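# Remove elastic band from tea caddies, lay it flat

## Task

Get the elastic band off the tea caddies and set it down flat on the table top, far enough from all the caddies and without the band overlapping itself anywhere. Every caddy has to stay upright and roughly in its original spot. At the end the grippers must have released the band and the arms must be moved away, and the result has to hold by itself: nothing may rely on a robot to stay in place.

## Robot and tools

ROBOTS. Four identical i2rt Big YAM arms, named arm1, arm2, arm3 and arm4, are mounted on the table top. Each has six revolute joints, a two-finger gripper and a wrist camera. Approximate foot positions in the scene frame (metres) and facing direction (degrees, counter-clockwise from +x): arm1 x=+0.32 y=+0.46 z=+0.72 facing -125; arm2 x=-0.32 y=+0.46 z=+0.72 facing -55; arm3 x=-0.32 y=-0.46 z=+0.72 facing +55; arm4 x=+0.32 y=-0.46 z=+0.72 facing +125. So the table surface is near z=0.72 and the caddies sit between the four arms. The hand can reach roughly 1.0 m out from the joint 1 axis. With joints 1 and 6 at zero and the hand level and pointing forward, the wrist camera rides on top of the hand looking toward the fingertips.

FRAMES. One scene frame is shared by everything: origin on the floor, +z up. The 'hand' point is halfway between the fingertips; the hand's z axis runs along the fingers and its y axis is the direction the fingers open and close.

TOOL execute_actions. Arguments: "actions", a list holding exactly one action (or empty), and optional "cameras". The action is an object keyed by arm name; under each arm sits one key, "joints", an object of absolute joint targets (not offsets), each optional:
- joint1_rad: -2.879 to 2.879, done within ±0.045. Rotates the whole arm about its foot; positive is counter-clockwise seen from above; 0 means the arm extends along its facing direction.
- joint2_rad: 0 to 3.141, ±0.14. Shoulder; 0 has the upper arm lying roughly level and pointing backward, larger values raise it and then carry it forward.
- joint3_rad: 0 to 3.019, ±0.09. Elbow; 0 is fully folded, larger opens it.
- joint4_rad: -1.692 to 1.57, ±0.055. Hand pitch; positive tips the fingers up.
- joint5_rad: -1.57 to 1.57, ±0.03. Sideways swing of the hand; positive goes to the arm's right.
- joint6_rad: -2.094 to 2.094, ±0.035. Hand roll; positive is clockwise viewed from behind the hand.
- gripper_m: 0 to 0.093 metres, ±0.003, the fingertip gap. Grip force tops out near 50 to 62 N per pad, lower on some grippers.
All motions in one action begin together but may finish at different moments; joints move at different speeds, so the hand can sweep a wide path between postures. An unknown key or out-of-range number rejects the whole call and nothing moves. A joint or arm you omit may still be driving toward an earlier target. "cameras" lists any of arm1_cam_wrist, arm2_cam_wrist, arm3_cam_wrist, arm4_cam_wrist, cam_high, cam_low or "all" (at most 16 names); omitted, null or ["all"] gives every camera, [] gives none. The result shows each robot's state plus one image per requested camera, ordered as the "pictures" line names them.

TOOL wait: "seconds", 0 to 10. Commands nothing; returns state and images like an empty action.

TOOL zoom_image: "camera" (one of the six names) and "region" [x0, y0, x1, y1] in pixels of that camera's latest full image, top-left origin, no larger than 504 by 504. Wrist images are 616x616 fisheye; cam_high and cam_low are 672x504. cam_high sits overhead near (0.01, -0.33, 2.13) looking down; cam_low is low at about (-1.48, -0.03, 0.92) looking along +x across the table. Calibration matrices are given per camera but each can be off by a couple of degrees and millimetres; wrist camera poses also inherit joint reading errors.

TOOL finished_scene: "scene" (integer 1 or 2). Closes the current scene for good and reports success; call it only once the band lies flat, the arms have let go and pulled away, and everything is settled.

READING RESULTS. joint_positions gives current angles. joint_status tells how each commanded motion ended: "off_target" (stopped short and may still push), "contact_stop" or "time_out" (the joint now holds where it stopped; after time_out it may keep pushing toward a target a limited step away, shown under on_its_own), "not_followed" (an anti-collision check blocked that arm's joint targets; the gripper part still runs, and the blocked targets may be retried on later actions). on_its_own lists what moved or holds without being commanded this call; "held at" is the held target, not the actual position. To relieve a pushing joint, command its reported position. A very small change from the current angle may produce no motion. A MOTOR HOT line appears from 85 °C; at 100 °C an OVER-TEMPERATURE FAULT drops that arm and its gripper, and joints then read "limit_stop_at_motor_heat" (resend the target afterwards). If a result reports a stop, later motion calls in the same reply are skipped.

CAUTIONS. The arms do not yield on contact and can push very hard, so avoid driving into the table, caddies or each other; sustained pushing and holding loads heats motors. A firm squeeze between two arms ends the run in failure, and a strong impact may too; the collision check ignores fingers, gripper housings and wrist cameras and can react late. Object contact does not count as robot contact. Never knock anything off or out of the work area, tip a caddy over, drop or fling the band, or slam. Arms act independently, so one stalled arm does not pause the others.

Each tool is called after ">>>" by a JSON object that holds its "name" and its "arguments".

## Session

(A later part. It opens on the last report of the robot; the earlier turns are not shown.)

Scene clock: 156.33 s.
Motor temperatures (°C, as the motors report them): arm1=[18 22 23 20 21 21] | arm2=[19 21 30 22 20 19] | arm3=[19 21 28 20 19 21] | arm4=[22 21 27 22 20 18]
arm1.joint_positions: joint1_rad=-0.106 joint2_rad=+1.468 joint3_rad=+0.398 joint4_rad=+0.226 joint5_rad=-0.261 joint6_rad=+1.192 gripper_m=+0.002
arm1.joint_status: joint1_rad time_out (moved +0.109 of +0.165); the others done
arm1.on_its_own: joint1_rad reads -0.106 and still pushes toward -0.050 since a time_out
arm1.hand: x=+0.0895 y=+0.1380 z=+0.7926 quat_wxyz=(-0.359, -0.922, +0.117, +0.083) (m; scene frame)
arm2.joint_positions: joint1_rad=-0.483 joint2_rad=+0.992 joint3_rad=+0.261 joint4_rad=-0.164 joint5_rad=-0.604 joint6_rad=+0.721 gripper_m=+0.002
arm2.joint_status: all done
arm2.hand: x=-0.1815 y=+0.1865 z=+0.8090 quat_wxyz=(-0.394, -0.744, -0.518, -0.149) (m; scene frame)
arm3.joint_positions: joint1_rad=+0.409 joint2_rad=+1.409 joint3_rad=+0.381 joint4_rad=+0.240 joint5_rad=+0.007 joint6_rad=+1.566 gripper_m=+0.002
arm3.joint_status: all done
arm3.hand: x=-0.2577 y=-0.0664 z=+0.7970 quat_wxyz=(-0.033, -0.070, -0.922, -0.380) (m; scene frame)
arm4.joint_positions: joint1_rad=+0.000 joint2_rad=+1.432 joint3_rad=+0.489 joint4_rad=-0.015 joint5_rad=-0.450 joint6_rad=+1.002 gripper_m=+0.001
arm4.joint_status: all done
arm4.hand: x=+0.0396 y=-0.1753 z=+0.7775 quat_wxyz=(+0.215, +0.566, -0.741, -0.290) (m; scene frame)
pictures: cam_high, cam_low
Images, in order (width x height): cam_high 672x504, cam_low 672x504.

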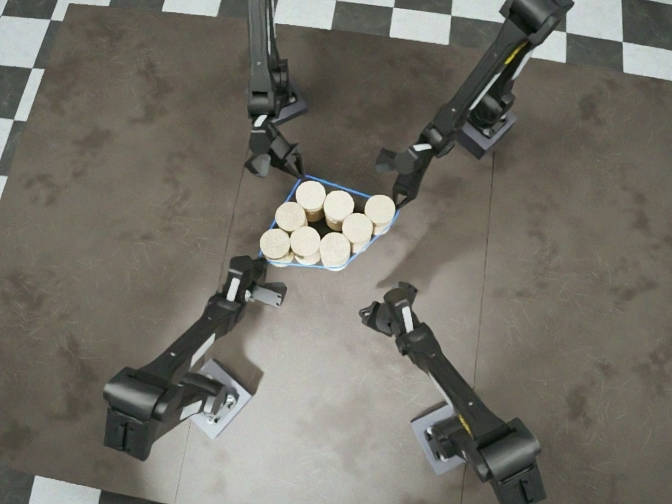

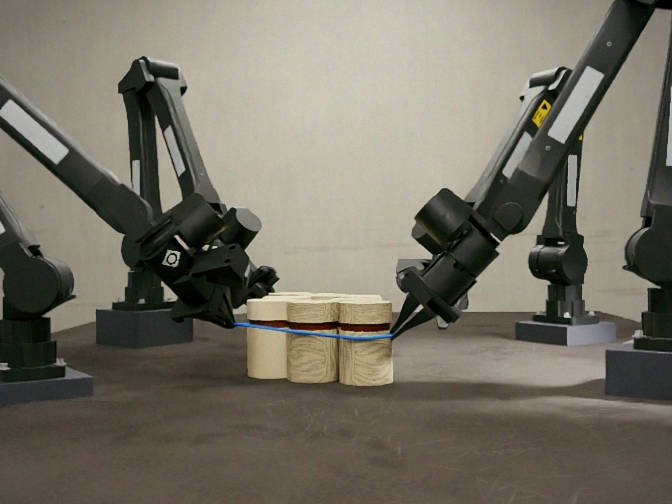

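>>> {"name": "execute_actions", "arguments": {"actions": [{"arm4":{"joints":{"joint1_rad":-0.143,"joint2_rad":1.675,"joint3_rad":0.855,"joint4_rad":-0.09,"gripper_m":0.04}},"arm1":{"joints":{"joint1_rad":-0.08}}}], "cameras": ["cam_high","arm4_cam_wrist"]}}

>>> {"name": "zoom_image", "arguments": {"camera": "cam_high", "region": [230,140,440,340]}}

Scene clock: 174.77 s.
Motor temperatures (°C, as the motors report them): arm1=[18 22 22 20 23 21] | arm2=[19 21 28 21 20 19] | arm3=[19 21 26 20 19 21] | arm4=[22 21 26 22 20 18]
arm1.joint_positions: joint1_rad=-0.121 joint2_rad=+1.468 joint3_rad=+0.398 joint4_rad=+0.226 joint5_rad=-0.261 joint6_rad=+1.192 gripper_m=+0.002
arm1.joint_status: all done
arm1.hand: x=+0.0849 y=+0.1414 z=+0.7926 quat_wxyz=(-0.359, -0.921, +0.124, +0.086) (m; scene frame)
arm2.joint_positions: joint1_rad=-0.483 joint2_rad=+0.992 joint3_rad=+0.261 joint4_rad=-0.164 joint5_rad=-0.602 joint6_rad=+0.721 gripper_m=+0.002
arm2.joint_status: not commanded
arm2.hand: x=-0.1817 y=+0.1864 z=+0.8089 quat_wxyz=(-0.394, -0.745, -0.518, -0.149) (m; scene frame)
arm3.joint_positions: joint1_rad=+0.409 joint2_rad=+1.409 joint3_rad=+0.381 joint4_rad=+0.240 joint5_rad=+0.007 joint6_rad=+1.566 gripper_m=+0.002
arm3.joint_status: not commanded
arm3.hand: x=-0.2577 y=-0.0664 z=+0.7970 quat_wxyz=(-0.033, -0.070, -0.922, -0.380) (m; scene frame)
arm4.joint_positions: joint1_rad=-0.148 joint2_rad=+1.680 joint3_rad=+0.830 joint4_rad=-0.082 joint5_rad=-0.450 joint6_rad=+1.002 gripper_m=+0.040
arm4.joint_status: all done
arm4.hand: x=+0.0305 y=-0.0225 z=+0.7876 quat_wxyz=(+0.191, +0.510, -0.776, -0.317) (m; scene frame)
pictures: arm4_cam_wrist, cam_high
camera_calibration (this result's frames):
arm4_cam_wrist: T_world_to_cam=[[0.674247, -0.280042, -0.68335, 0.510245], [0.028285, -0.914843, 0.402818, -0.333294], [-0.737964, -0.290927, -0.608909, 0.621871], [0, 0, 0, 1]] pos_world=[0.124314, 0.0188973, 0.861596]
Images, in order (width x height): arm4_cam_wrist 616x616, cam_high 672x504.

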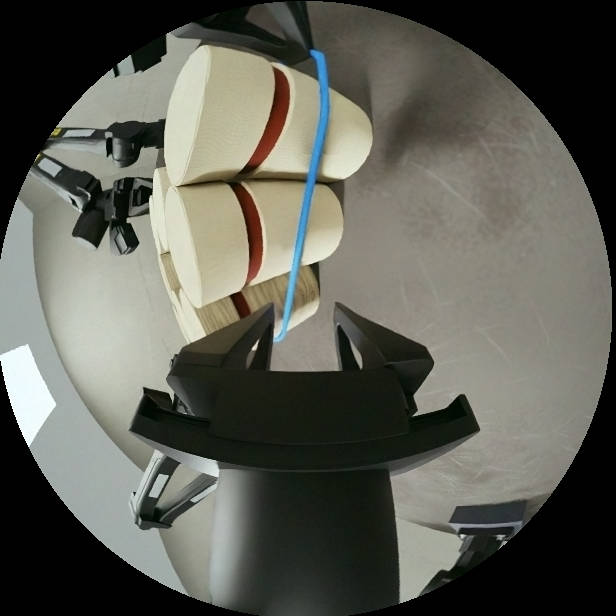

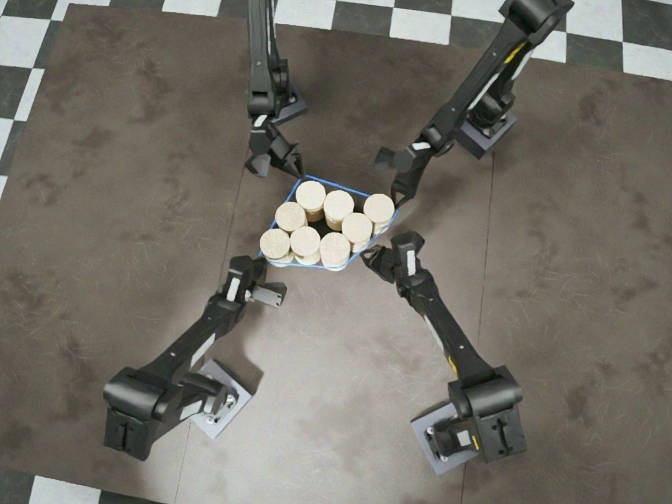

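Region (230, 140, 440, 340) of cam_high's 672x504 image, scaled by 2.400, with more detail than that image has; it fills the top 480 rows of this view, and the rest is white.

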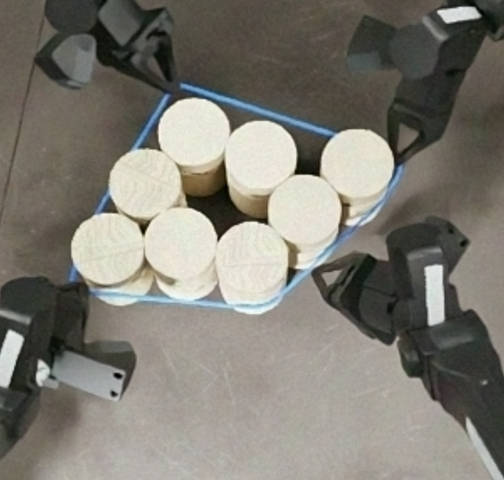

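>>> {"name": "execute_actions", "arguments": {"actions": [{"arm4":{"joints":{"joint1_rad":-0.104,"joint2_rad":1.762,"joint3_rad":0.975,"joint4_rad":-0.135,"gripper_m":0.035}}}], "cameras": ["cam_high","arm4_cam_wrist"]}}

>>> {"name": "zoom_image", "arguments": {"camera": "cam_high", "region": [230,140,440,340]}}

Scene clock: 183.80 s.
Motor temperatures (°C, as the motors report them): arm1=[18 22 22 20 23 21] | arm2=[19 21 27 21 20 19] | arm3=[19 21 26 20 19 21] | arm4=[22 21 27 22 19 18]
arm1.joint_positions: joint1_rad=-0.121 joint2_rad=+1.468 joint3_rad=+0.398 joint4_rad=+0.226 joint5_rad=-0.261 joint6_rad=+1.193 gripper_m=+0.002
arm1.joint_status: not commanded
arm1.hand: x=+0.0847 y=+0.1415 z=+0.7926 quat_wxyz=(-0.359, -0.921, +0.124, +0.086) (m; scene frame)
arm2.joint_positions: joint1_rad=-0.483 joint2_rad=+0.992 joint3_rad=+0.261 joint4_rad=-0.164 joint5_rad=-0.602 joint6_rad=+0.721 gripper_m=+0.002
arm2.joint_status: not commanded
arm2.hand: x=-0.1817 y=+0.1864 z=+0.8089 quat_wxyz=(-0.394, -0.745, -0.518, -0.148) (m; scene frame)
arm3.joint_positions: joint1_rad=+0.409 joint2_rad=+1.409 joint3_rad=+0.381 joint4_rad=+0.240 joint5_rad=+0.007 joint6_rad=+1.566 gripper_m=+0.002
arm3.joint_status: not commanded
arm3.hand: x=-0.2577 y=-0.0664 z=+0.7970 quat_wxyz=(-0.033, -0.070, -0.922, -0.380) (m; scene frame)
arm4.joint_positions: joint1_rad=-0.106 joint2_rad=+1.763 joint3_rad=+0.930 joint4_rad=-0.126 joint5_rad=-0.449 joint6_rad=+1.002 gripper_m=+0.035
arm4.joint_status: all done
arm4.hand: x=-0.0016 y=-0.0083 z=+0.7780 quat_wxyz=(+0.199, +0.525, -0.771, -0.301) (m; scene frame)
pictures: arm4_cam_wrist, cam_high
camera_calibration (this result's frames):
arm4_cam_wrist: T_world_to_cam=[[0.694076, -0.26785, -0.668218, 0.517724], [0.0606771, -0.903138, 0.425041, -0.33271], [-0.71734, -0.335556, -0.610594, 0.597412], [0, 0, 0, 1]] pos_world=[0.0893965, 0.0386544, 0.852144]
Images, in order (width x height): arm4_cam_wrist 616x616, cam_high 672x504.

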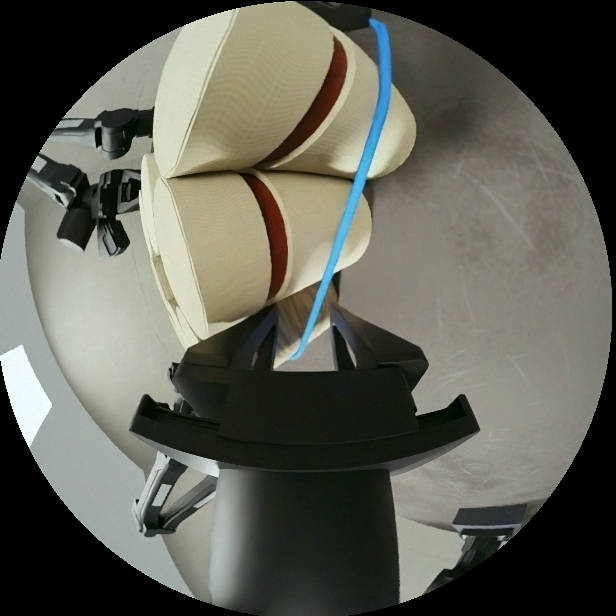

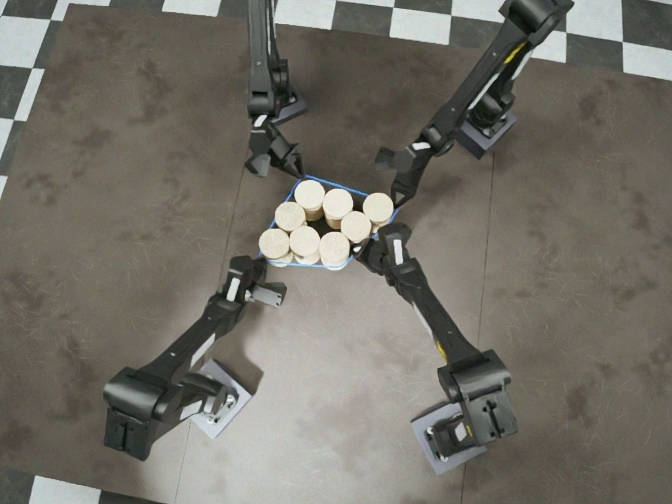

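Region (230, 140, 440, 340) of cam_high's 672x504 image, scaled by 2.400, with more detail than that image has; it fills the top 480 rows of this view, and the rest is white.

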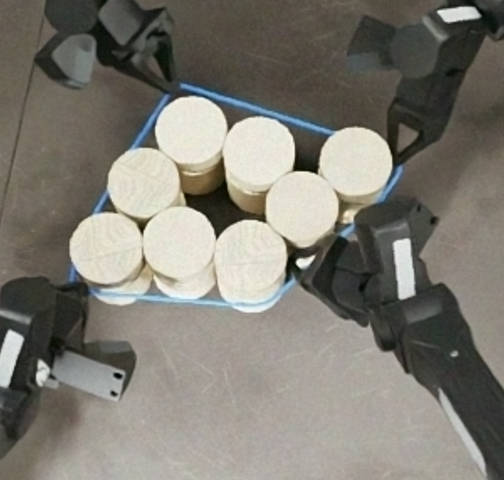

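>>> {"name": "execute_actions", "arguments": {"actions": [{"arm4":{"joints":{"gripper_m":0.015,"joint1_rad":-0.09,"joint3_rad":0.985}}}], "cameras": ["arm4_cam_wrist"]}}

>>> {"name": "execute_actions", "arguments": {"actions": [{"arm4":{"joints":{"gripper_m":0}}}], "cameras": ["arm4_cam_wrist"]}}

>>> {"name": "execute_actions", "arguments": {"actions": [{"arm4":{"joints":{"joint1_rad":-0.11,"joint2_rad":1.675,"joint3_rad":0.83,"joint4_rad":-0.1}}}], "cameras": ["cam_high"]}}

>>> {"name": "zoom_image", "arguments": {"camera": "cam_high", "region": [230,140,440,340]}}

Scene clock: 192.67 s.
Motor temperatures (°C, as the motors report them): arm1=[18 22 22 20 24 21] | arm2=[19 21 27 21 20 19] | arm3=[19 21 26 20 19 21] | arm4=[22 21 28 22 19 18]
arm1.joint_positions: joint1_rad=-0.121 joint2_rad=+1.468 joint3_rad=+0.398 joint4_rad=+0.226 joint5_rad=-0.261 joint6_rad=+1.193 gripper_m=+0.002
arm1.joint_status: not commanded
arm1.hand: x=+0.0847 y=+0.1415 z=+0.7926 quat_wxyz=(-0.359, -0.921, +0.124, +0.086) (m; scene frame)
arm2.joint_positions: joint1_rad=-0.483 joint2_rad=+0.992 joint3_rad=+0.261 joint4_rad=-0.164 joint5_rad=-0.602 joint6_rad=+0.721 gripper_m=+0.002
arm2.joint_status: not commanded
arm2.hand: x=-0.1817 y=+0.1864 z=+0.8089 quat_wxyz=(-0.394, -0.745, -0.518, -0.148) (m; scene frame)
arm3.joint_positions: joint1_rad=+0.409 joint2_rad=+1.409 joint3_rad=+0.381 joint4_rad=+0.240 joint5_rad=+0.007 joint6_rad=+1.566 gripper_m=+0.002
arm3.joint_status: not commanded
arm3.hand: x=-0.2577 y=-0.0664 z=+0.7970 quat_wxyz=(-0.033, -0.070, -0.922, -0.380) (m; scene frame)
arm4.joint_positions: joint1_rad=-0.103 joint2_rad=+1.763 joint3_rad=+0.939 joint4_rad=-0.129 joint5_rad=-0.449 joint6_rad=+1.002 gripper_m=+0.015
arm4.joint_status: all done
arm4.hand: x=-0.0046 y=-0.0064 z=+0.7808 quat_wxyz=(+0.199, +0.527, -0.769, -0.303) (m; scene frame)
pictures: arm4_cam_wrist
camera_calibration (this result's frames):
arm4_cam_wrist: T_world_to_cam=[[0.693092, -0.262345, -0.671416, 0.524697], [0.0645767, -0.905081, 0.420307, -0.328255], [-0.717951, -0.334669, -0.610363, 0.597498], [0, 0, 0, 1]] pos_world=[0.086509, 0.0405183, 0.854949]
Images, in order (width x height): arm4_cam_wrist 616x616.

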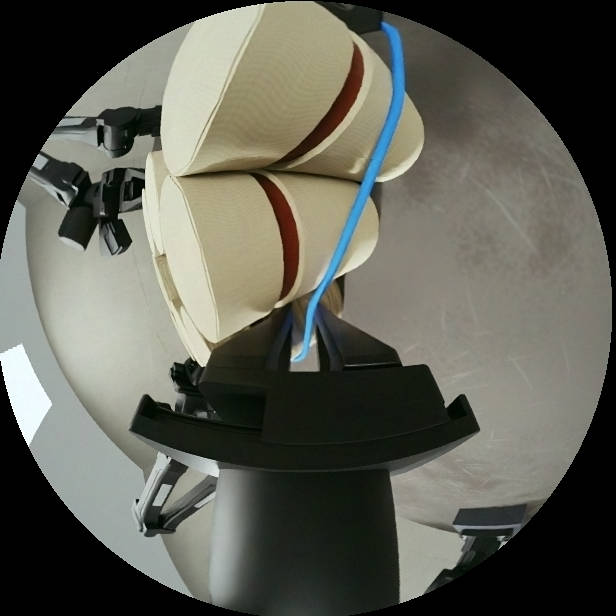

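Scene clock: 193.13 s.
Motor temperatures (°C, as the motors report them): arm1=[18 22 22 20 24 21] | arm2=[19 21 27 21 20 19] | arm3=[19 21 26 20 19 21] | arm4=[22 21 28 22 19 18]
arm1.joint_positions: joint1_rad=-0.121 joint2_rad=+1.468 joint3_rad=+0.398 joint4_rad=+0.226 joint5_rad=-0.261 joint6_rad=+1.193 gripper_m=+0.002
arm1.joint_status: not commanded
arm1.hand: x=+0.0847 y=+0.1415 z=+0.7926 quat_wxyz=(-0.359, -0.921, +0.124, +0.086) (m; scene frame)
arm2.joint_positions: joint1_rad=-0.483 joint2_rad=+0.992 joint3_rad=+0.261 joint4_rad=-0.164 joint5_rad=-0.602 joint6_rad=+0.721 gripper_m=+0.002
arm2.joint_status: not commanded
arm2.hand: x=-0.1817 y=+0.1864 z=+0.8089 quat_wxyz=(-0.394, -0.745, -0.518, -0.148) (m; scene frame)
arm3.joint_positions: joint1_rad=+0.409 joint2_rad=+1.409 joint3_rad=+0.381 joint4_rad=+0.240 joint5_rad=+0.006 joint6_rad=+1.566 gripper_m=+0.002
arm3.joint_status: not commanded
arm3.hand: x=-0.2578 y=-0.0664 z=+0.7970 quat_wxyz=(-0.033, -0.070, -0.922, -0.380) (m; scene frame)
arm4.joint_positions: joint1_rad=-0.103 joint2_rad=+1.763 joint3_rad=+0.939 joint4_rad=-0.131 joint5_rad=-0.446 joint6_rad=+1.002 gripper_m=+0.002
arm4.joint_status: all done
arm4.hand: x=-0.0040 y=-0.0065 z=+0.7803 quat_wxyz=(+0.198, +0.526, -0.770, -0.302) (m; scene frame)
pictures: arm4_cam_wrist
camera_calibration (this result's frames):
arm4_cam_wrist: T_world_to_cam=[[0.694816, -0.264308, -0.668858, 0.521934], [0.0618438, -0.904617, 0.421715, -0.329314], [-0.716523, -0.334379, -0.612197, 0.598967], [0, 0, 0, 1]] pos_world=[0.0868922, 0.0403305, 0.854662]
Images, in order (width x height): arm4_cam_wrist 616x616.

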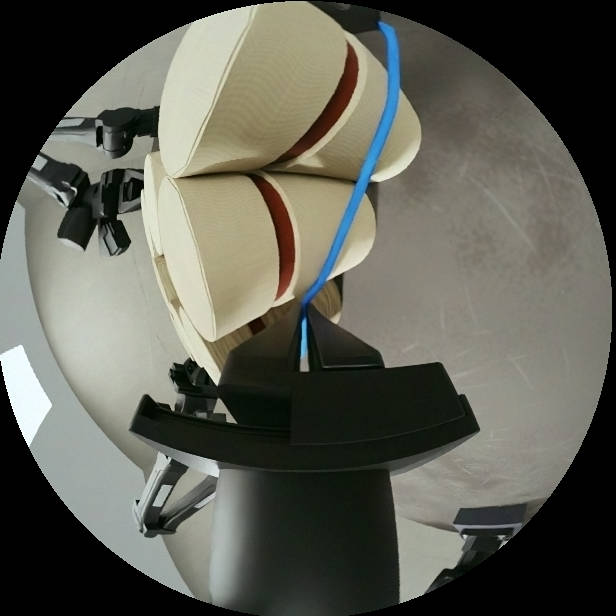

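Scene clock: 194.03 s.
Motor temperatures (°C, as the motors report them): arm1=[18 22 22 20 24 21] | arm2=[19 21 27 21 20 19] | arm3=[19 21 26 20 19 21] | arm4=[22 21 28 22 19 18]
arm1.joint_positions: joint1_rad=-0.121 joint2_rad=+1.468 joint3_rad=+0.398 joint4_rad=+0.232 joint5_rad=-0.261 joint6_rad=+1.193 gripper_m=+0.002
arm1.joint_status: not commanded
arm1.hand: x=+0.0840 y=+0.1406 z=+0.7936 quat_wxyz=(-0.361, -0.920, +0.124, +0.087) (m; scene frame)
arm2.joint_positions: joint1_rad=-0.483 joint2_rad=+0.992 joint3_rad=+0.261 joint4_rad=-0.164 joint5_rad=-0.602 joint6_rad=+0.721 gripper_m=+0.002
arm2.joint_status: not commanded
arm2.hand: x=-0.1817 y=+0.1864 z=+0.8089 quat_wxyz=(-0.394, -0.745, -0.518, -0.148) (m; scene frame)
arm3.joint_positions: joint1_rad=+0.409 joint2_rad=+1.409 joint3_rad=+0.381 joint4_rad=+0.240 joint5_rad=+0.010 joint6_rad=+1.567 gripper_m=+0.002
arm3.joint_status: not commanded
arm3.hand: x=-0.2572 y=-0.0665 z=+0.7970 quat_wxyz=(-0.034, -0.071, -0.922, -0.380) (m; scene frame)
arm4.joint_positions: joint1_rad=-0.109 joint2_rad=+1.681 joint3_rad=+0.838 joint4_rad=-0.107 joint5_rad=-0.444 joint6_rad=+1.003 gripper_m=+0.002
arm4.joint_status: all done
arm4.hand: x=+0.0150 y=-0.0342 z=+0.7865 quat_wxyz=(+0.196, +0.524, -0.771, -0.305) (m; scene frame)
pictures: cam_high
Images, in order (width x height): cam_high 672x504.

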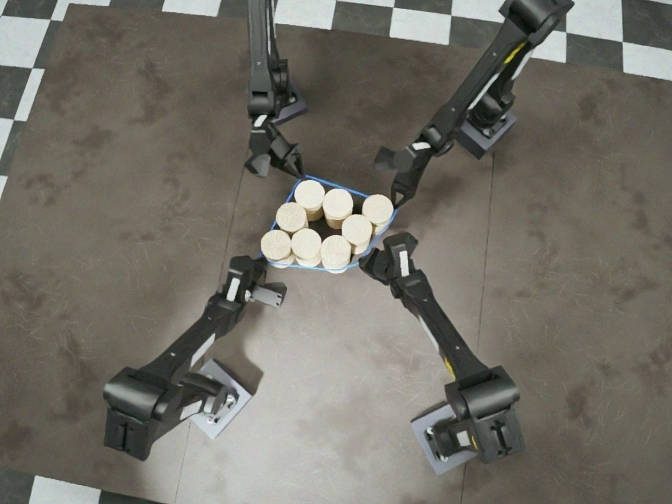

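Region (230, 140, 440, 340) of cam_high's 672x504 image, scaled by 2.400, with more detail than that image has; it fills the top 480 rows of this view, and the rest is white.

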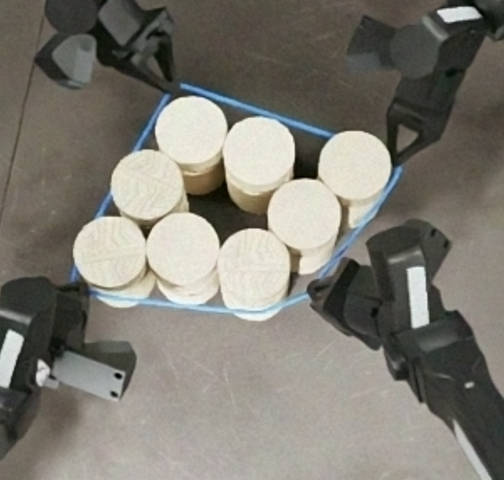

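>>> {"name": "execute_actions", "arguments": {"actions": [{"arm1":{"joints":{"joint1_rad":-0.09,"joint2_rad":1.52,"joint3_rad":0.45,"joint4_rad":0.18}},"arm3":{"joints":{"joint1_rad":0.36,"joint2_rad":1.435,"joint3_rad":0.40,"joint4_rad":0.19}},"arm2":{"joints":{"joint1_rad":-0.43,"joint2_rad":1.045,"joint3_rad":0.25,"joint4_rad":-0.2}},"arm4":{"joints":{"joint1_rad":-0.045,"joint2_rad":1.57,"joint3_rad":0.685,"joint4_rad":-0.07}}}], "cameras": ["cam_high"]}}

>>> {"name": "execute_actions", "arguments": {"actions": [{"arm1":{"joints":{"joint1_rad":-0.07,"joint2_rad":1.566,"joint3_rad":0.525,"joint4_rad":0.147}},"arm3":{"joints":{"joint1_rad":0.312,"joint2_rad":1.461,"joint3_rad":0.445,"joint4_rad":0.172}},"arm2":{"joints":{"joint1_rad":-0.388,"joint2_rad":1.096,"joint3_rad":0.283,"joint4_rad":-0.187}},"arm4":{"joints":{"joint1_rad":0.02,"joint2_rad":1.464,"joint3_rad":0.553,"joint4_rad":-0.045}}}], "cameras": ["cam_high"]}}

>>> {"name": "zoom_image", "arguments": {"camera": "cam_high", "region": [230,140,440,340]}}

Scene clock: 217.17 s.
Motor temperatures (°C, as the motors report them): arm1=[18 22 22 20 25 21] | arm2=[19 20 26 21 20 19] | arm3=[19 21 25 20 20 21] | arm4=[22 21 26 22 20 18]
arm1.joint_positions: joint1_rad=-0.124 joint2_rad=+1.501 joint3_rad=+0.479 joint4_rad=+0.212 joint5_rad=-0.273 joint6_rad=+1.195 gripper_m=+0.002
arm1.joint_status: all done
arm1.hand: x=+0.0620 y=+0.1157 z=+0.8061 quat_wxyz=(-0.374, -0.915, +0.121, +0.090) (m; scene frame)
arm2.joint_positions: joint1_rad=-0.437 joint2_rad=+1.032 joint3_rad=+0.268 joint4_rad=-0.164 joint5_rad=-0.599 joint6_rad=+0.721 gripper_m=+0.002
arm2.joint_status: all done
arm2.hand: x=-0.1698 y=+0.1928 z=+0.8004 quat_wxyz=(-0.376, -0.740, -0.533, -0.162) (m; scene frame)
arm3.joint_positions: joint1_rad=+0.357 joint2_rad=+1.409 joint3_rad=+0.424 joint4_rad=+0.230 joint5_rad=+0.009 joint6_rad=+1.567 gripper_m=+0.002
arm3.joint_status: all done
arm3.hand: x=-0.2329 y=-0.0509 z=+0.8117 quat_wxyz=(-0.045, -0.094, -0.913, -0.394) (m; scene frame)
arm4.joint_positions: joint1_rad=-0.066 joint2_rad=+1.571 joint3_rad=+0.705 joint4_rad=-0.063 joint5_rad=-0.434 joint6_rad=+1.003 gripper_m=+0.002
arm4.joint_status: all done
arm4.hand: x=+0.0201 y=-0.0848 z=+0.7926 quat_wxyz=(+0.197, +0.540, -0.757, -0.311) (m; scene frame)
pictures: cam_high
Images, in order (width x height): cam_high 672x504.

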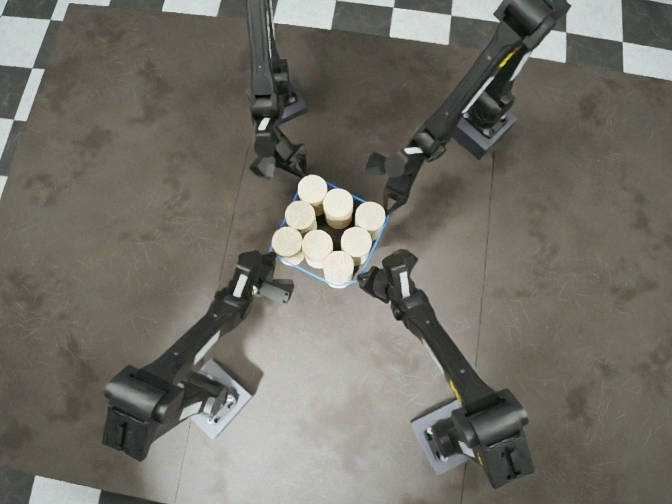

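Scene clock: 217.97 s.
Motor temperatures (°C, as the motors report them): arm1=[18 22 22 20 25 21] | arm2=[19 20 27 21 20 19] | arm3=[19 21 25 20 20 21] | arm4=[22 21 26 22 20 18]
arm1.joint_positions: joint1_rad=-0.098 joint2_rad=+1.545 joint3_rad=+0.555 joint4_rad=+0.183 joint5_rad=-0.280 joint6_rad=+1.196 gripper_m=+0.002
arm1.joint_status: all done
arm1.hand: x=+0.0541 y=+0.0877 z=+0.8108 quat_wxyz=(-0.378, -0.916, +0.108, +0.083) (m; scene frame)
arm2.joint_positions: joint1_rad=-0.398 joint2_rad=+1.082 joint3_rad=+0.298 joint4_rad=-0.163 joint5_rad=-0.596 joint6_rad=+0.721 gripper_m=+0.002
arm2.joint_status: all done
arm2.hand: x=-0.1576 y=+0.1891 z=+0.7989 quat_wxyz=(-0.365, -0.734, -0.547, -0.172) (m; scene frame)
arm3.joint_positions: joint1_rad=+0.318 joint2_rad=+1.434 joint3_rad=+0.455 joint4_rad=+0.208 joint5_rad=+0.003 joint6_rad=+1.567 gripper_m=+0.002
arm3.joint_status: all done
arm3.hand: x=-0.2159 y=-0.0461 z=+0.8096 quat_wxyz=(-0.049, -0.111, -0.914, -0.386) (m; scene frame)
arm4.joint_positions: joint1_rad=-0.020 joint2_rad=+1.460 joint3_rad=+0.584 joint4_rad=-0.025 joint5_rad=-0.423 joint6_rad=+1.003 gripper_m=+0.002
arm4.joint_status: all done
arm4.hand: x=+0.0257 y=-0.1311 z=+0.7991 quat_wxyz=(+0.198, +0.556, -0.741, -0.320) (m; scene frame)
pictures: cam_high
Images, in order (width x height): cam_high 672x504.

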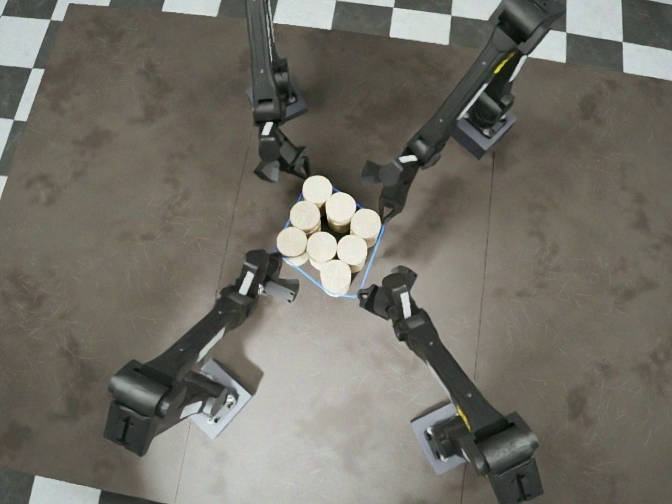

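Region (230, 140, 440, 340) of cam_high's 672x504 image, scaled by 2.400, with more detail than that image has; it fills the top 480 rows of this view, and the rest is white.

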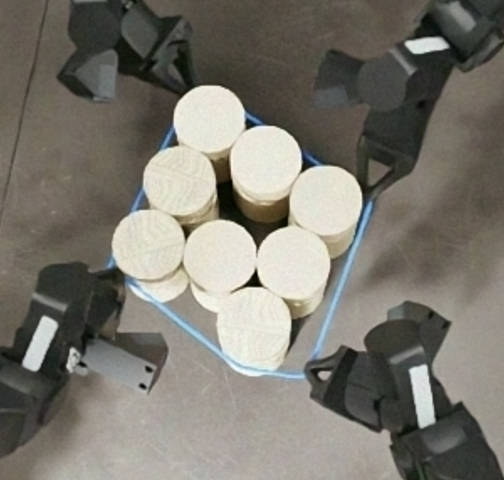

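>>> {"name": "execute_actions", "arguments": {"actions": [{"arm1":{"joints":{"joint1_rad":-0.016,"joint2_rad":1.51,"joint3_rad":0.399,"joint4_rad":0.19}},"arm2":{"joints":{"joint1_rad":-0.414,"joint2_rad":0.934,"joint3_rad":0.167,"joint4_rad":-0.24}},"arm3":{"joints":{"joint1_rad":0.417,"joint2_rad":1.44,"joint3_rad":0.375,"joint4_rad":0.2}},"arm4":{"joints":{"joint1_rad":0.151,"joint2_rad":1.48,"joint3_rad":0.541,"joint4_rad":-0.02}}}], "cameras": ["cam_high"]}}

>>> {"name": "zoom_image", "arguments": {"camera": "cam_high", "region": [230,140,440,340]}}

Scene clock: 239.83 s.
Motor temperatures (°C, as the motors report them): arm1=[18 22 22 20 24 21] | arm2=[19 20 27 21 20 19] | arm3=[19 20 26 20 19 21] | arm4=[22 21 25 22 22 18]
arm1.joint_positions: joint1_rad=-0.058 joint2_rad=+1.496 joint3_rad=+0.481 joint4_rad=+0.243 joint5_rad=-0.267 joint6_rad=+1.197 gripper_m=+0.002
arm1.joint_status: all done
arm1.hand: x=+0.0799 y=+0.0944 z=+0.8140 quat_wxyz=(-0.390, -0.912, +0.089, +0.089) (m; scene frame)
arm2.joint_positions: joint1_rad=-0.411 joint2_rad=+0.920 joint3_rad=+0.231 joint4_rad=-0.177 joint5_rad=-0.591 joint6_rad=+0.722 gripper_m=+0.002
arm2.joint_status: joint4_rad time_out (moved -0.014 of -0.077); the others done
arm2.on_its_own: joint4_rad reads -0.177 and still pushes toward -0.240 since a time_out
arm2.hand: x=-0.1660 y=+0.2058 z=+0.8120 quat_wxyz=(-0.399, -0.722, -0.545, -0.152) (m; scene frame)
arm3.joint_positions: joint1_rad=+0.397 joint2_rad=+1.434 joint3_rad=+0.418 joint4_rad=+0.230 joint5_rad=+0.013 joint6_rad=+1.569 gripper_m=+0.002
arm3.joint_status: all done
arm3.hand: x=-0.2494 y=-0.0536 z=+0.7995 quat_wxyz=(-0.038, -0.078, -0.920, -0.381) (m; scene frame)
arm4.joint_positions: joint1_rad=+0.069 joint2_rad=+1.465 joint3_rad=+0.576 joint4_rad=+0.012 joint5_rad=-0.390 joint6_rad=+1.004 gripper_m=+0.002
arm4.joint_status: joint1_rad time_out (moved +0.088 of +0.171); the others done
arm4.on_its_own: joint1_rad reads +0.069 and still pushes toward +0.151 since a time_out
arm4.hand: x=-0.0003 y=-0.1525 z=+0.7974 quat_wxyz=(+0.197, +0.585, -0.717, -0.323) (m; scene frame)
pictures: cam_high
Images, in order (width x height): cam_high 672x504.

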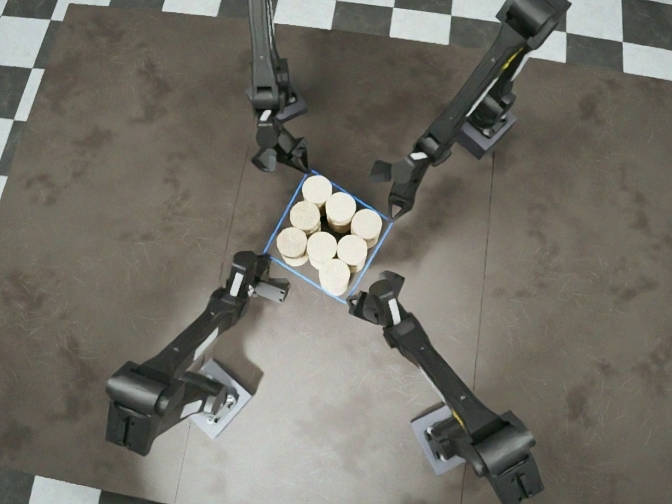

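Region (230, 140, 440, 340) of cam_high's 672x504 image, scaled by 2.400, with more detail than that image has; it fills the top 480 rows of this view, and the rest is white.

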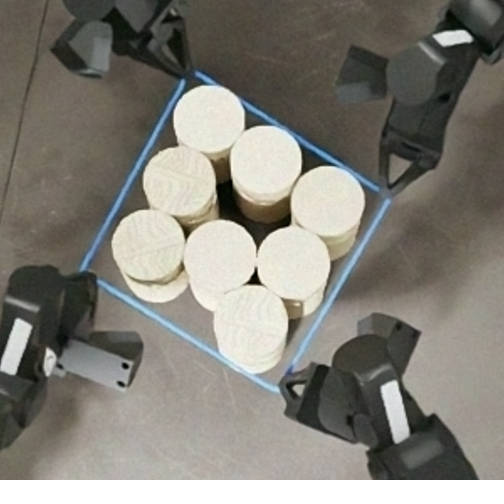

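>>> {"name": "execute_actions", "arguments": {"actions": [{"arm1":{"joints":{"joint1_rad":-0.03,"joint2_rad":1.266,"joint3_rad":0.4,"joint4_rad":-0.06}},"arm2":{"joints":{"joint2_rad":0.721,"joint3_rad":0.269,"joint4_rad":-0.55}},"arm3":{"joints":{"joint2_rad":1.238,"joint3_rad":0.425,"joint4_rad":-0.045}},"arm4":{"joints":{"joint1_rad":0.175,"joint2_rad":1.31,"joint3_rad":0.57,"joint4_rad":-0.22}}}], "cameras": ["cam_high","cam_low"]}}

>>> {"name": "zoom_image", "arguments": {"camera": "cam_high", "region": [230,140,440,340]}}

>>> {"name": "execute_actions", "arguments": {"actions": [{"arm1":{"joints":{"joint2_rad":1.113,"joint3_rad":0.475,"joint4_rad":-0.27}},"arm2":{"joints":{"joint2_rad":0.628,"joint3_rad":0.39,"joint4_rad":-0.753}},"arm3":{"joints":{"joint2_rad":1.096,"joint3_rad":0.5,"joint4_rad":-0.251}},"arm4":{"joints":{"joint2_rad":1.205,"joint3_rad":0.651,"joint4_rad":-0.4}}}], "cameras": ["cam_high","cam_low"]}}

Scene clock: 262.33 s.
Motor temperatures (°C, as the motors report them): arm1=[18 22 22 20 25 21] | arm2=[19 20 26 21 20 19] | arm3=[19 20 25 20 20 21] | arm4=[22 21 24 22 27 18]
arm1.joint_positions: joint1_rad=-0.064 joint2_rad=+1.252 joint3_rad=+0.481 joint4_rad=+0.022 joint5_rad=-0.264 joint6_rad=+1.197 gripper_m=+0.002
arm1.joint_status: joint4_rad time_out (moved -0.221 of -0.303); the others done
arm1.on_its_own: joint4_rad reads +0.022 and still pushes toward -0.060 since a time_out
arm1.hand: x=+0.0886 y=+0.1093 z=+0.8741 quat_wxyz=(-0.398, -0.908, +0.091, +0.097) (m; scene frame)
arm2.joint_positions: joint1_rad=-0.413 joint2_rad=+0.712 joint3_rad=+0.298 joint4_rad=-0.468 joint5_rad=-0.591 joint6_rad=+0.723 gripper_m=+0.002
arm2.joint_status: joint4_rad time_out (moved -0.291 of -0.373); the others done
arm2.on_its_own: joint4_rad reads -0.468 and still pushes toward -0.550 since a time_out
arm2.hand: x=-0.1691 y=+0.2202 z=+0.8554 quat_wxyz=(-0.392, -0.726, -0.543, -0.155) (m; scene frame)
arm3.joint_positions: joint1_rad=+0.397 joint2_rad=+1.228 joint3_rad=+0.454 joint4_rad=+0.016 joint5_rad=+0.015 joint6_rad=+1.570 gripper_m=+0.002
arm3.joint_status: joint4_rad time_out (moved -0.214 of -0.275); the others done
arm3.on_its_own: joint4_rad reads +0.016 and still pushes toward -0.045 since a time_out
arm3.hand: x=-0.2495 y=-0.0556 z=+0.8576 quat_wxyz=(-0.039, -0.078, -0.915, -0.394) (m; scene frame)
arm4.joint_positions: joint1_rad=+0.078 joint2_rad=+1.295 joint3_rad=+0.603 joint4_rad=-0.151 joint5_rad=-0.378 joint6_rad=+1.005 gripper_m=+0.002
arm4.joint_status: joint1_rad time_out (moved +0.009 of +0.106); joint4_rad time_out (moved -0.162 of -0.232); the others done
arm4.on_its_own: joint1_rad reads +0.078 and still pushes toward +0.175 since a time_out; joint4_rad reads -0.151 and still pushes toward -0.220 since a time_out
arm4.hand: x=+0.0017 y=-0.1584 z=+0.8539 quat_wxyz=(+0.193, +0.586, -0.711, -0.339) (m; scene frame)
pictures: cam_high, cam_low
Images, in order (width x height): cam_high 672x504, cam_low 672x504.

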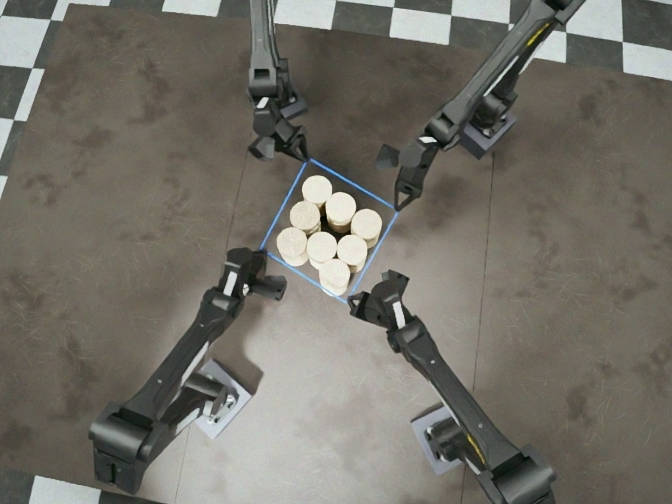

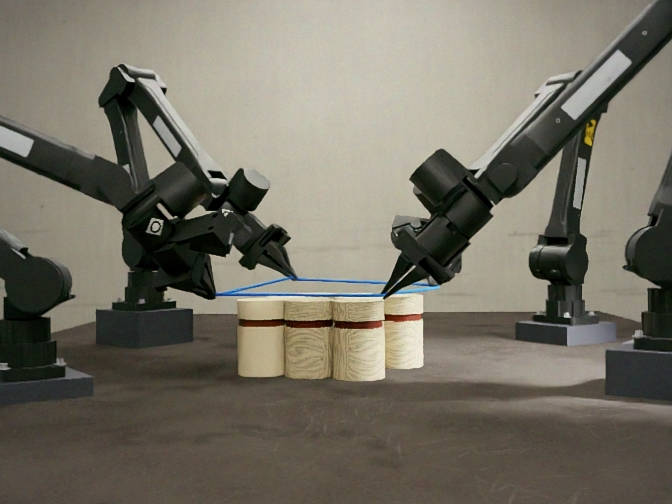

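Region (230, 140, 440, 340) of cam_high's 672x504 image, scaled by 2.400, with more detail than that image has; it fills the top 480 rows of this view, and the rest is white.

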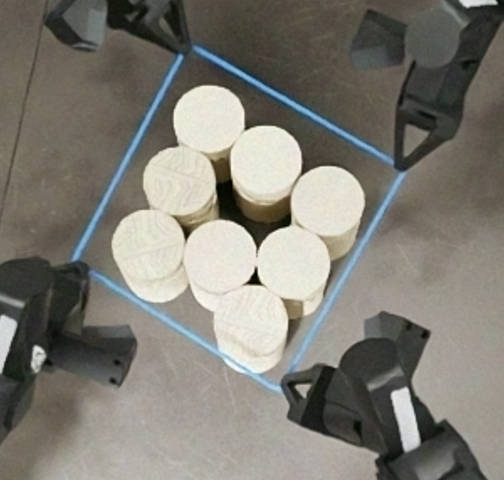

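not run: a stop came earlier in this reply.

>>> {"name": "execute_actions", "arguments": {"actions": [{"arm1":{"joints":{"joint1_rad":-0.06,"joint2_rad":1.09,"joint3_rad":0.56,"joint4_rad":-0.27}},"arm2":{"joints":{"joint2_rad":0.64,"joint3_rad":0.47,"joint4_rad":-0.72}},"arm3":{"joints":{"joint1_rad":0.38,"joint2_rad":1.07,"joint3_rad":0.57,"joint4_rad":-0.27}},"arm4":{"joints":{"joint1_rad":0.07,"joint2_rad":1.16,"joint3_rad":0.72,"joint4_rad":-0.42}}}], "cameras": []}}

>>> {"name": "execute_actions", "arguments": {"actions": [{"arm1":{"joints":{"joint1_rad":0.22,"joint2_rad":1.0,"joint3_rad":0.55,"joint4_rad":-0.42,"joint5_rad":-0.15,"joint6_rad":1.38}},"arm2":{"joints":{"joint1_rad":-0.1,"joint2_rad":0.95,"joint3_rad":0.68,"joint4_rad":-0.58,"joint5_rad":-0.3,"joint6_rad":1.15}},"arm3":{"joints":{"joint1_rad":0.02,"joint2_rad":1.13,"joint3_rad":0.66,"joint4_rad":-0.3}},"arm4":{"joints":{"joint1_rad":-0.2,"joint2_rad":1.0,"joint3_rad":0.66,"joint4_rad":-0.55,"joint5_rad":-0.22,"joint6_rad":1.28}}}], "cameras": ["cam_high","cam_low"]}}

>>> {"name": "execute_actions", "arguments": {"actions": [{"arm1":{"joints":{"joint1_rad":0.475,"joint2_rad":0.922,"joint3_rad":0.525,"joint4_rad":-0.553,"joint5_rad":0,"joint6_rad":1.57}},"arm2":{"joints":{"joint1_rad":0.141,"joint2_rad":1.286,"joint3_rad":0.89,"joint4_rad":-0.437,"joint5_rad":0,"joint6_rad":1.57}},"arm3":{"joints":{"joint1_rad":-0.286,"joint2_rad":1.25,"joint3_rad":0.78,"joint4_rad":-0.333}},"arm4":{"joints":{"joint1_rad":-0.473,"joint2_rad":0.848,"joint3_rad":0.6,"joint4_rad":-0.687,"joint5_rad":0,"joint6_rad":1.57}}}], "cameras": ["cam_high","cam_low"]}}

Scene clock: 287.00 s.
Motor temperatures (°C, as the motors report them): arm1=[18 22 22 20 25 21] | arm2=[19 20 28 22 21 19] | arm3=[19 20 26 20 20 21] | arm4=[22 21 25 22 32 18]
arm1.joint_positions: joint1_rad=-0.089 joint2_rad=+1.085 joint3_rad=+0.595 joint4_rad=-0.213 joint5_rad=-0.269 joint6_rad=+1.198 gripper_m=+0.002
arm1.joint_status: joint4_rad time_out (moved -0.235 of -0.292); the others done
arm1.on_its_own: joint4_rad reads -0.213 and still pushes toward -0.270 since a time_out
arm1.hand: x=+0.0756 y=+0.1079 z=+0.9547 quat_wxyz=(-0.415, -0.898, +0.097, +0.112) (m; scene frame)
arm2.joint_positions: joint1_rad=-0.413 joint2_rad=+0.641 joint3_rad=+0.475 joint4_rad=-0.661 joint5_rad=-0.593 joint6_rad=+0.723 gripper_m=+0.002
arm2.joint_status: joint4_rad time_out (moved -0.193 of -0.252); the others done
arm2.on_its_own: joint4_rad reads -0.661 and still pushes toward -0.720 since a time_out
arm2.hand: x=-0.1649 y=+0.2058 z=+0.9358 quat_wxyz=(-0.414, -0.714, -0.545, -0.146) (m; scene frame)
arm3.joint_positions: joint1_rad=+0.375 joint2_rad=+1.063 joint3_rad=+0.584 joint4_rad=-0.226 joint5_rad=+0.014 joint6_rad=+1.570 gripper_m=+0.002
arm3.joint_status: all done
arm3.hand: x=-0.2385 y=-0.0446 z=+0.9425 quat_wxyz=(-0.045, -0.087, -0.903, -0.418) (m; scene frame)
arm4.joint_positions: joint1_rad=+0.011 joint2_rad=+1.160 joint3_rad=+0.732 joint4_rad=-0.367 joint5_rad=-0.401 joint6_rad=+1.005 gripper_m=+0.002
arm4.joint_status: joint1_rad time_out (moved -0.067 of -0.008); the others done
arm4.on_its_own: joint1_rad reads +0.011 and still pushes toward +0.070 since a time_out
arm4.hand: x=+0.0139 y=-0.1320 z=+0.9393 quat_wxyz=(+0.191, +0.563, -0.716, -0.366) (m; scene frame)
pictures: none
No camera images: the call's "cameras" was empty. Leave "cameras" out to get every camera's image.

not run: a stop came earlier in this reply.

not run: a stop came earlier in this reply.


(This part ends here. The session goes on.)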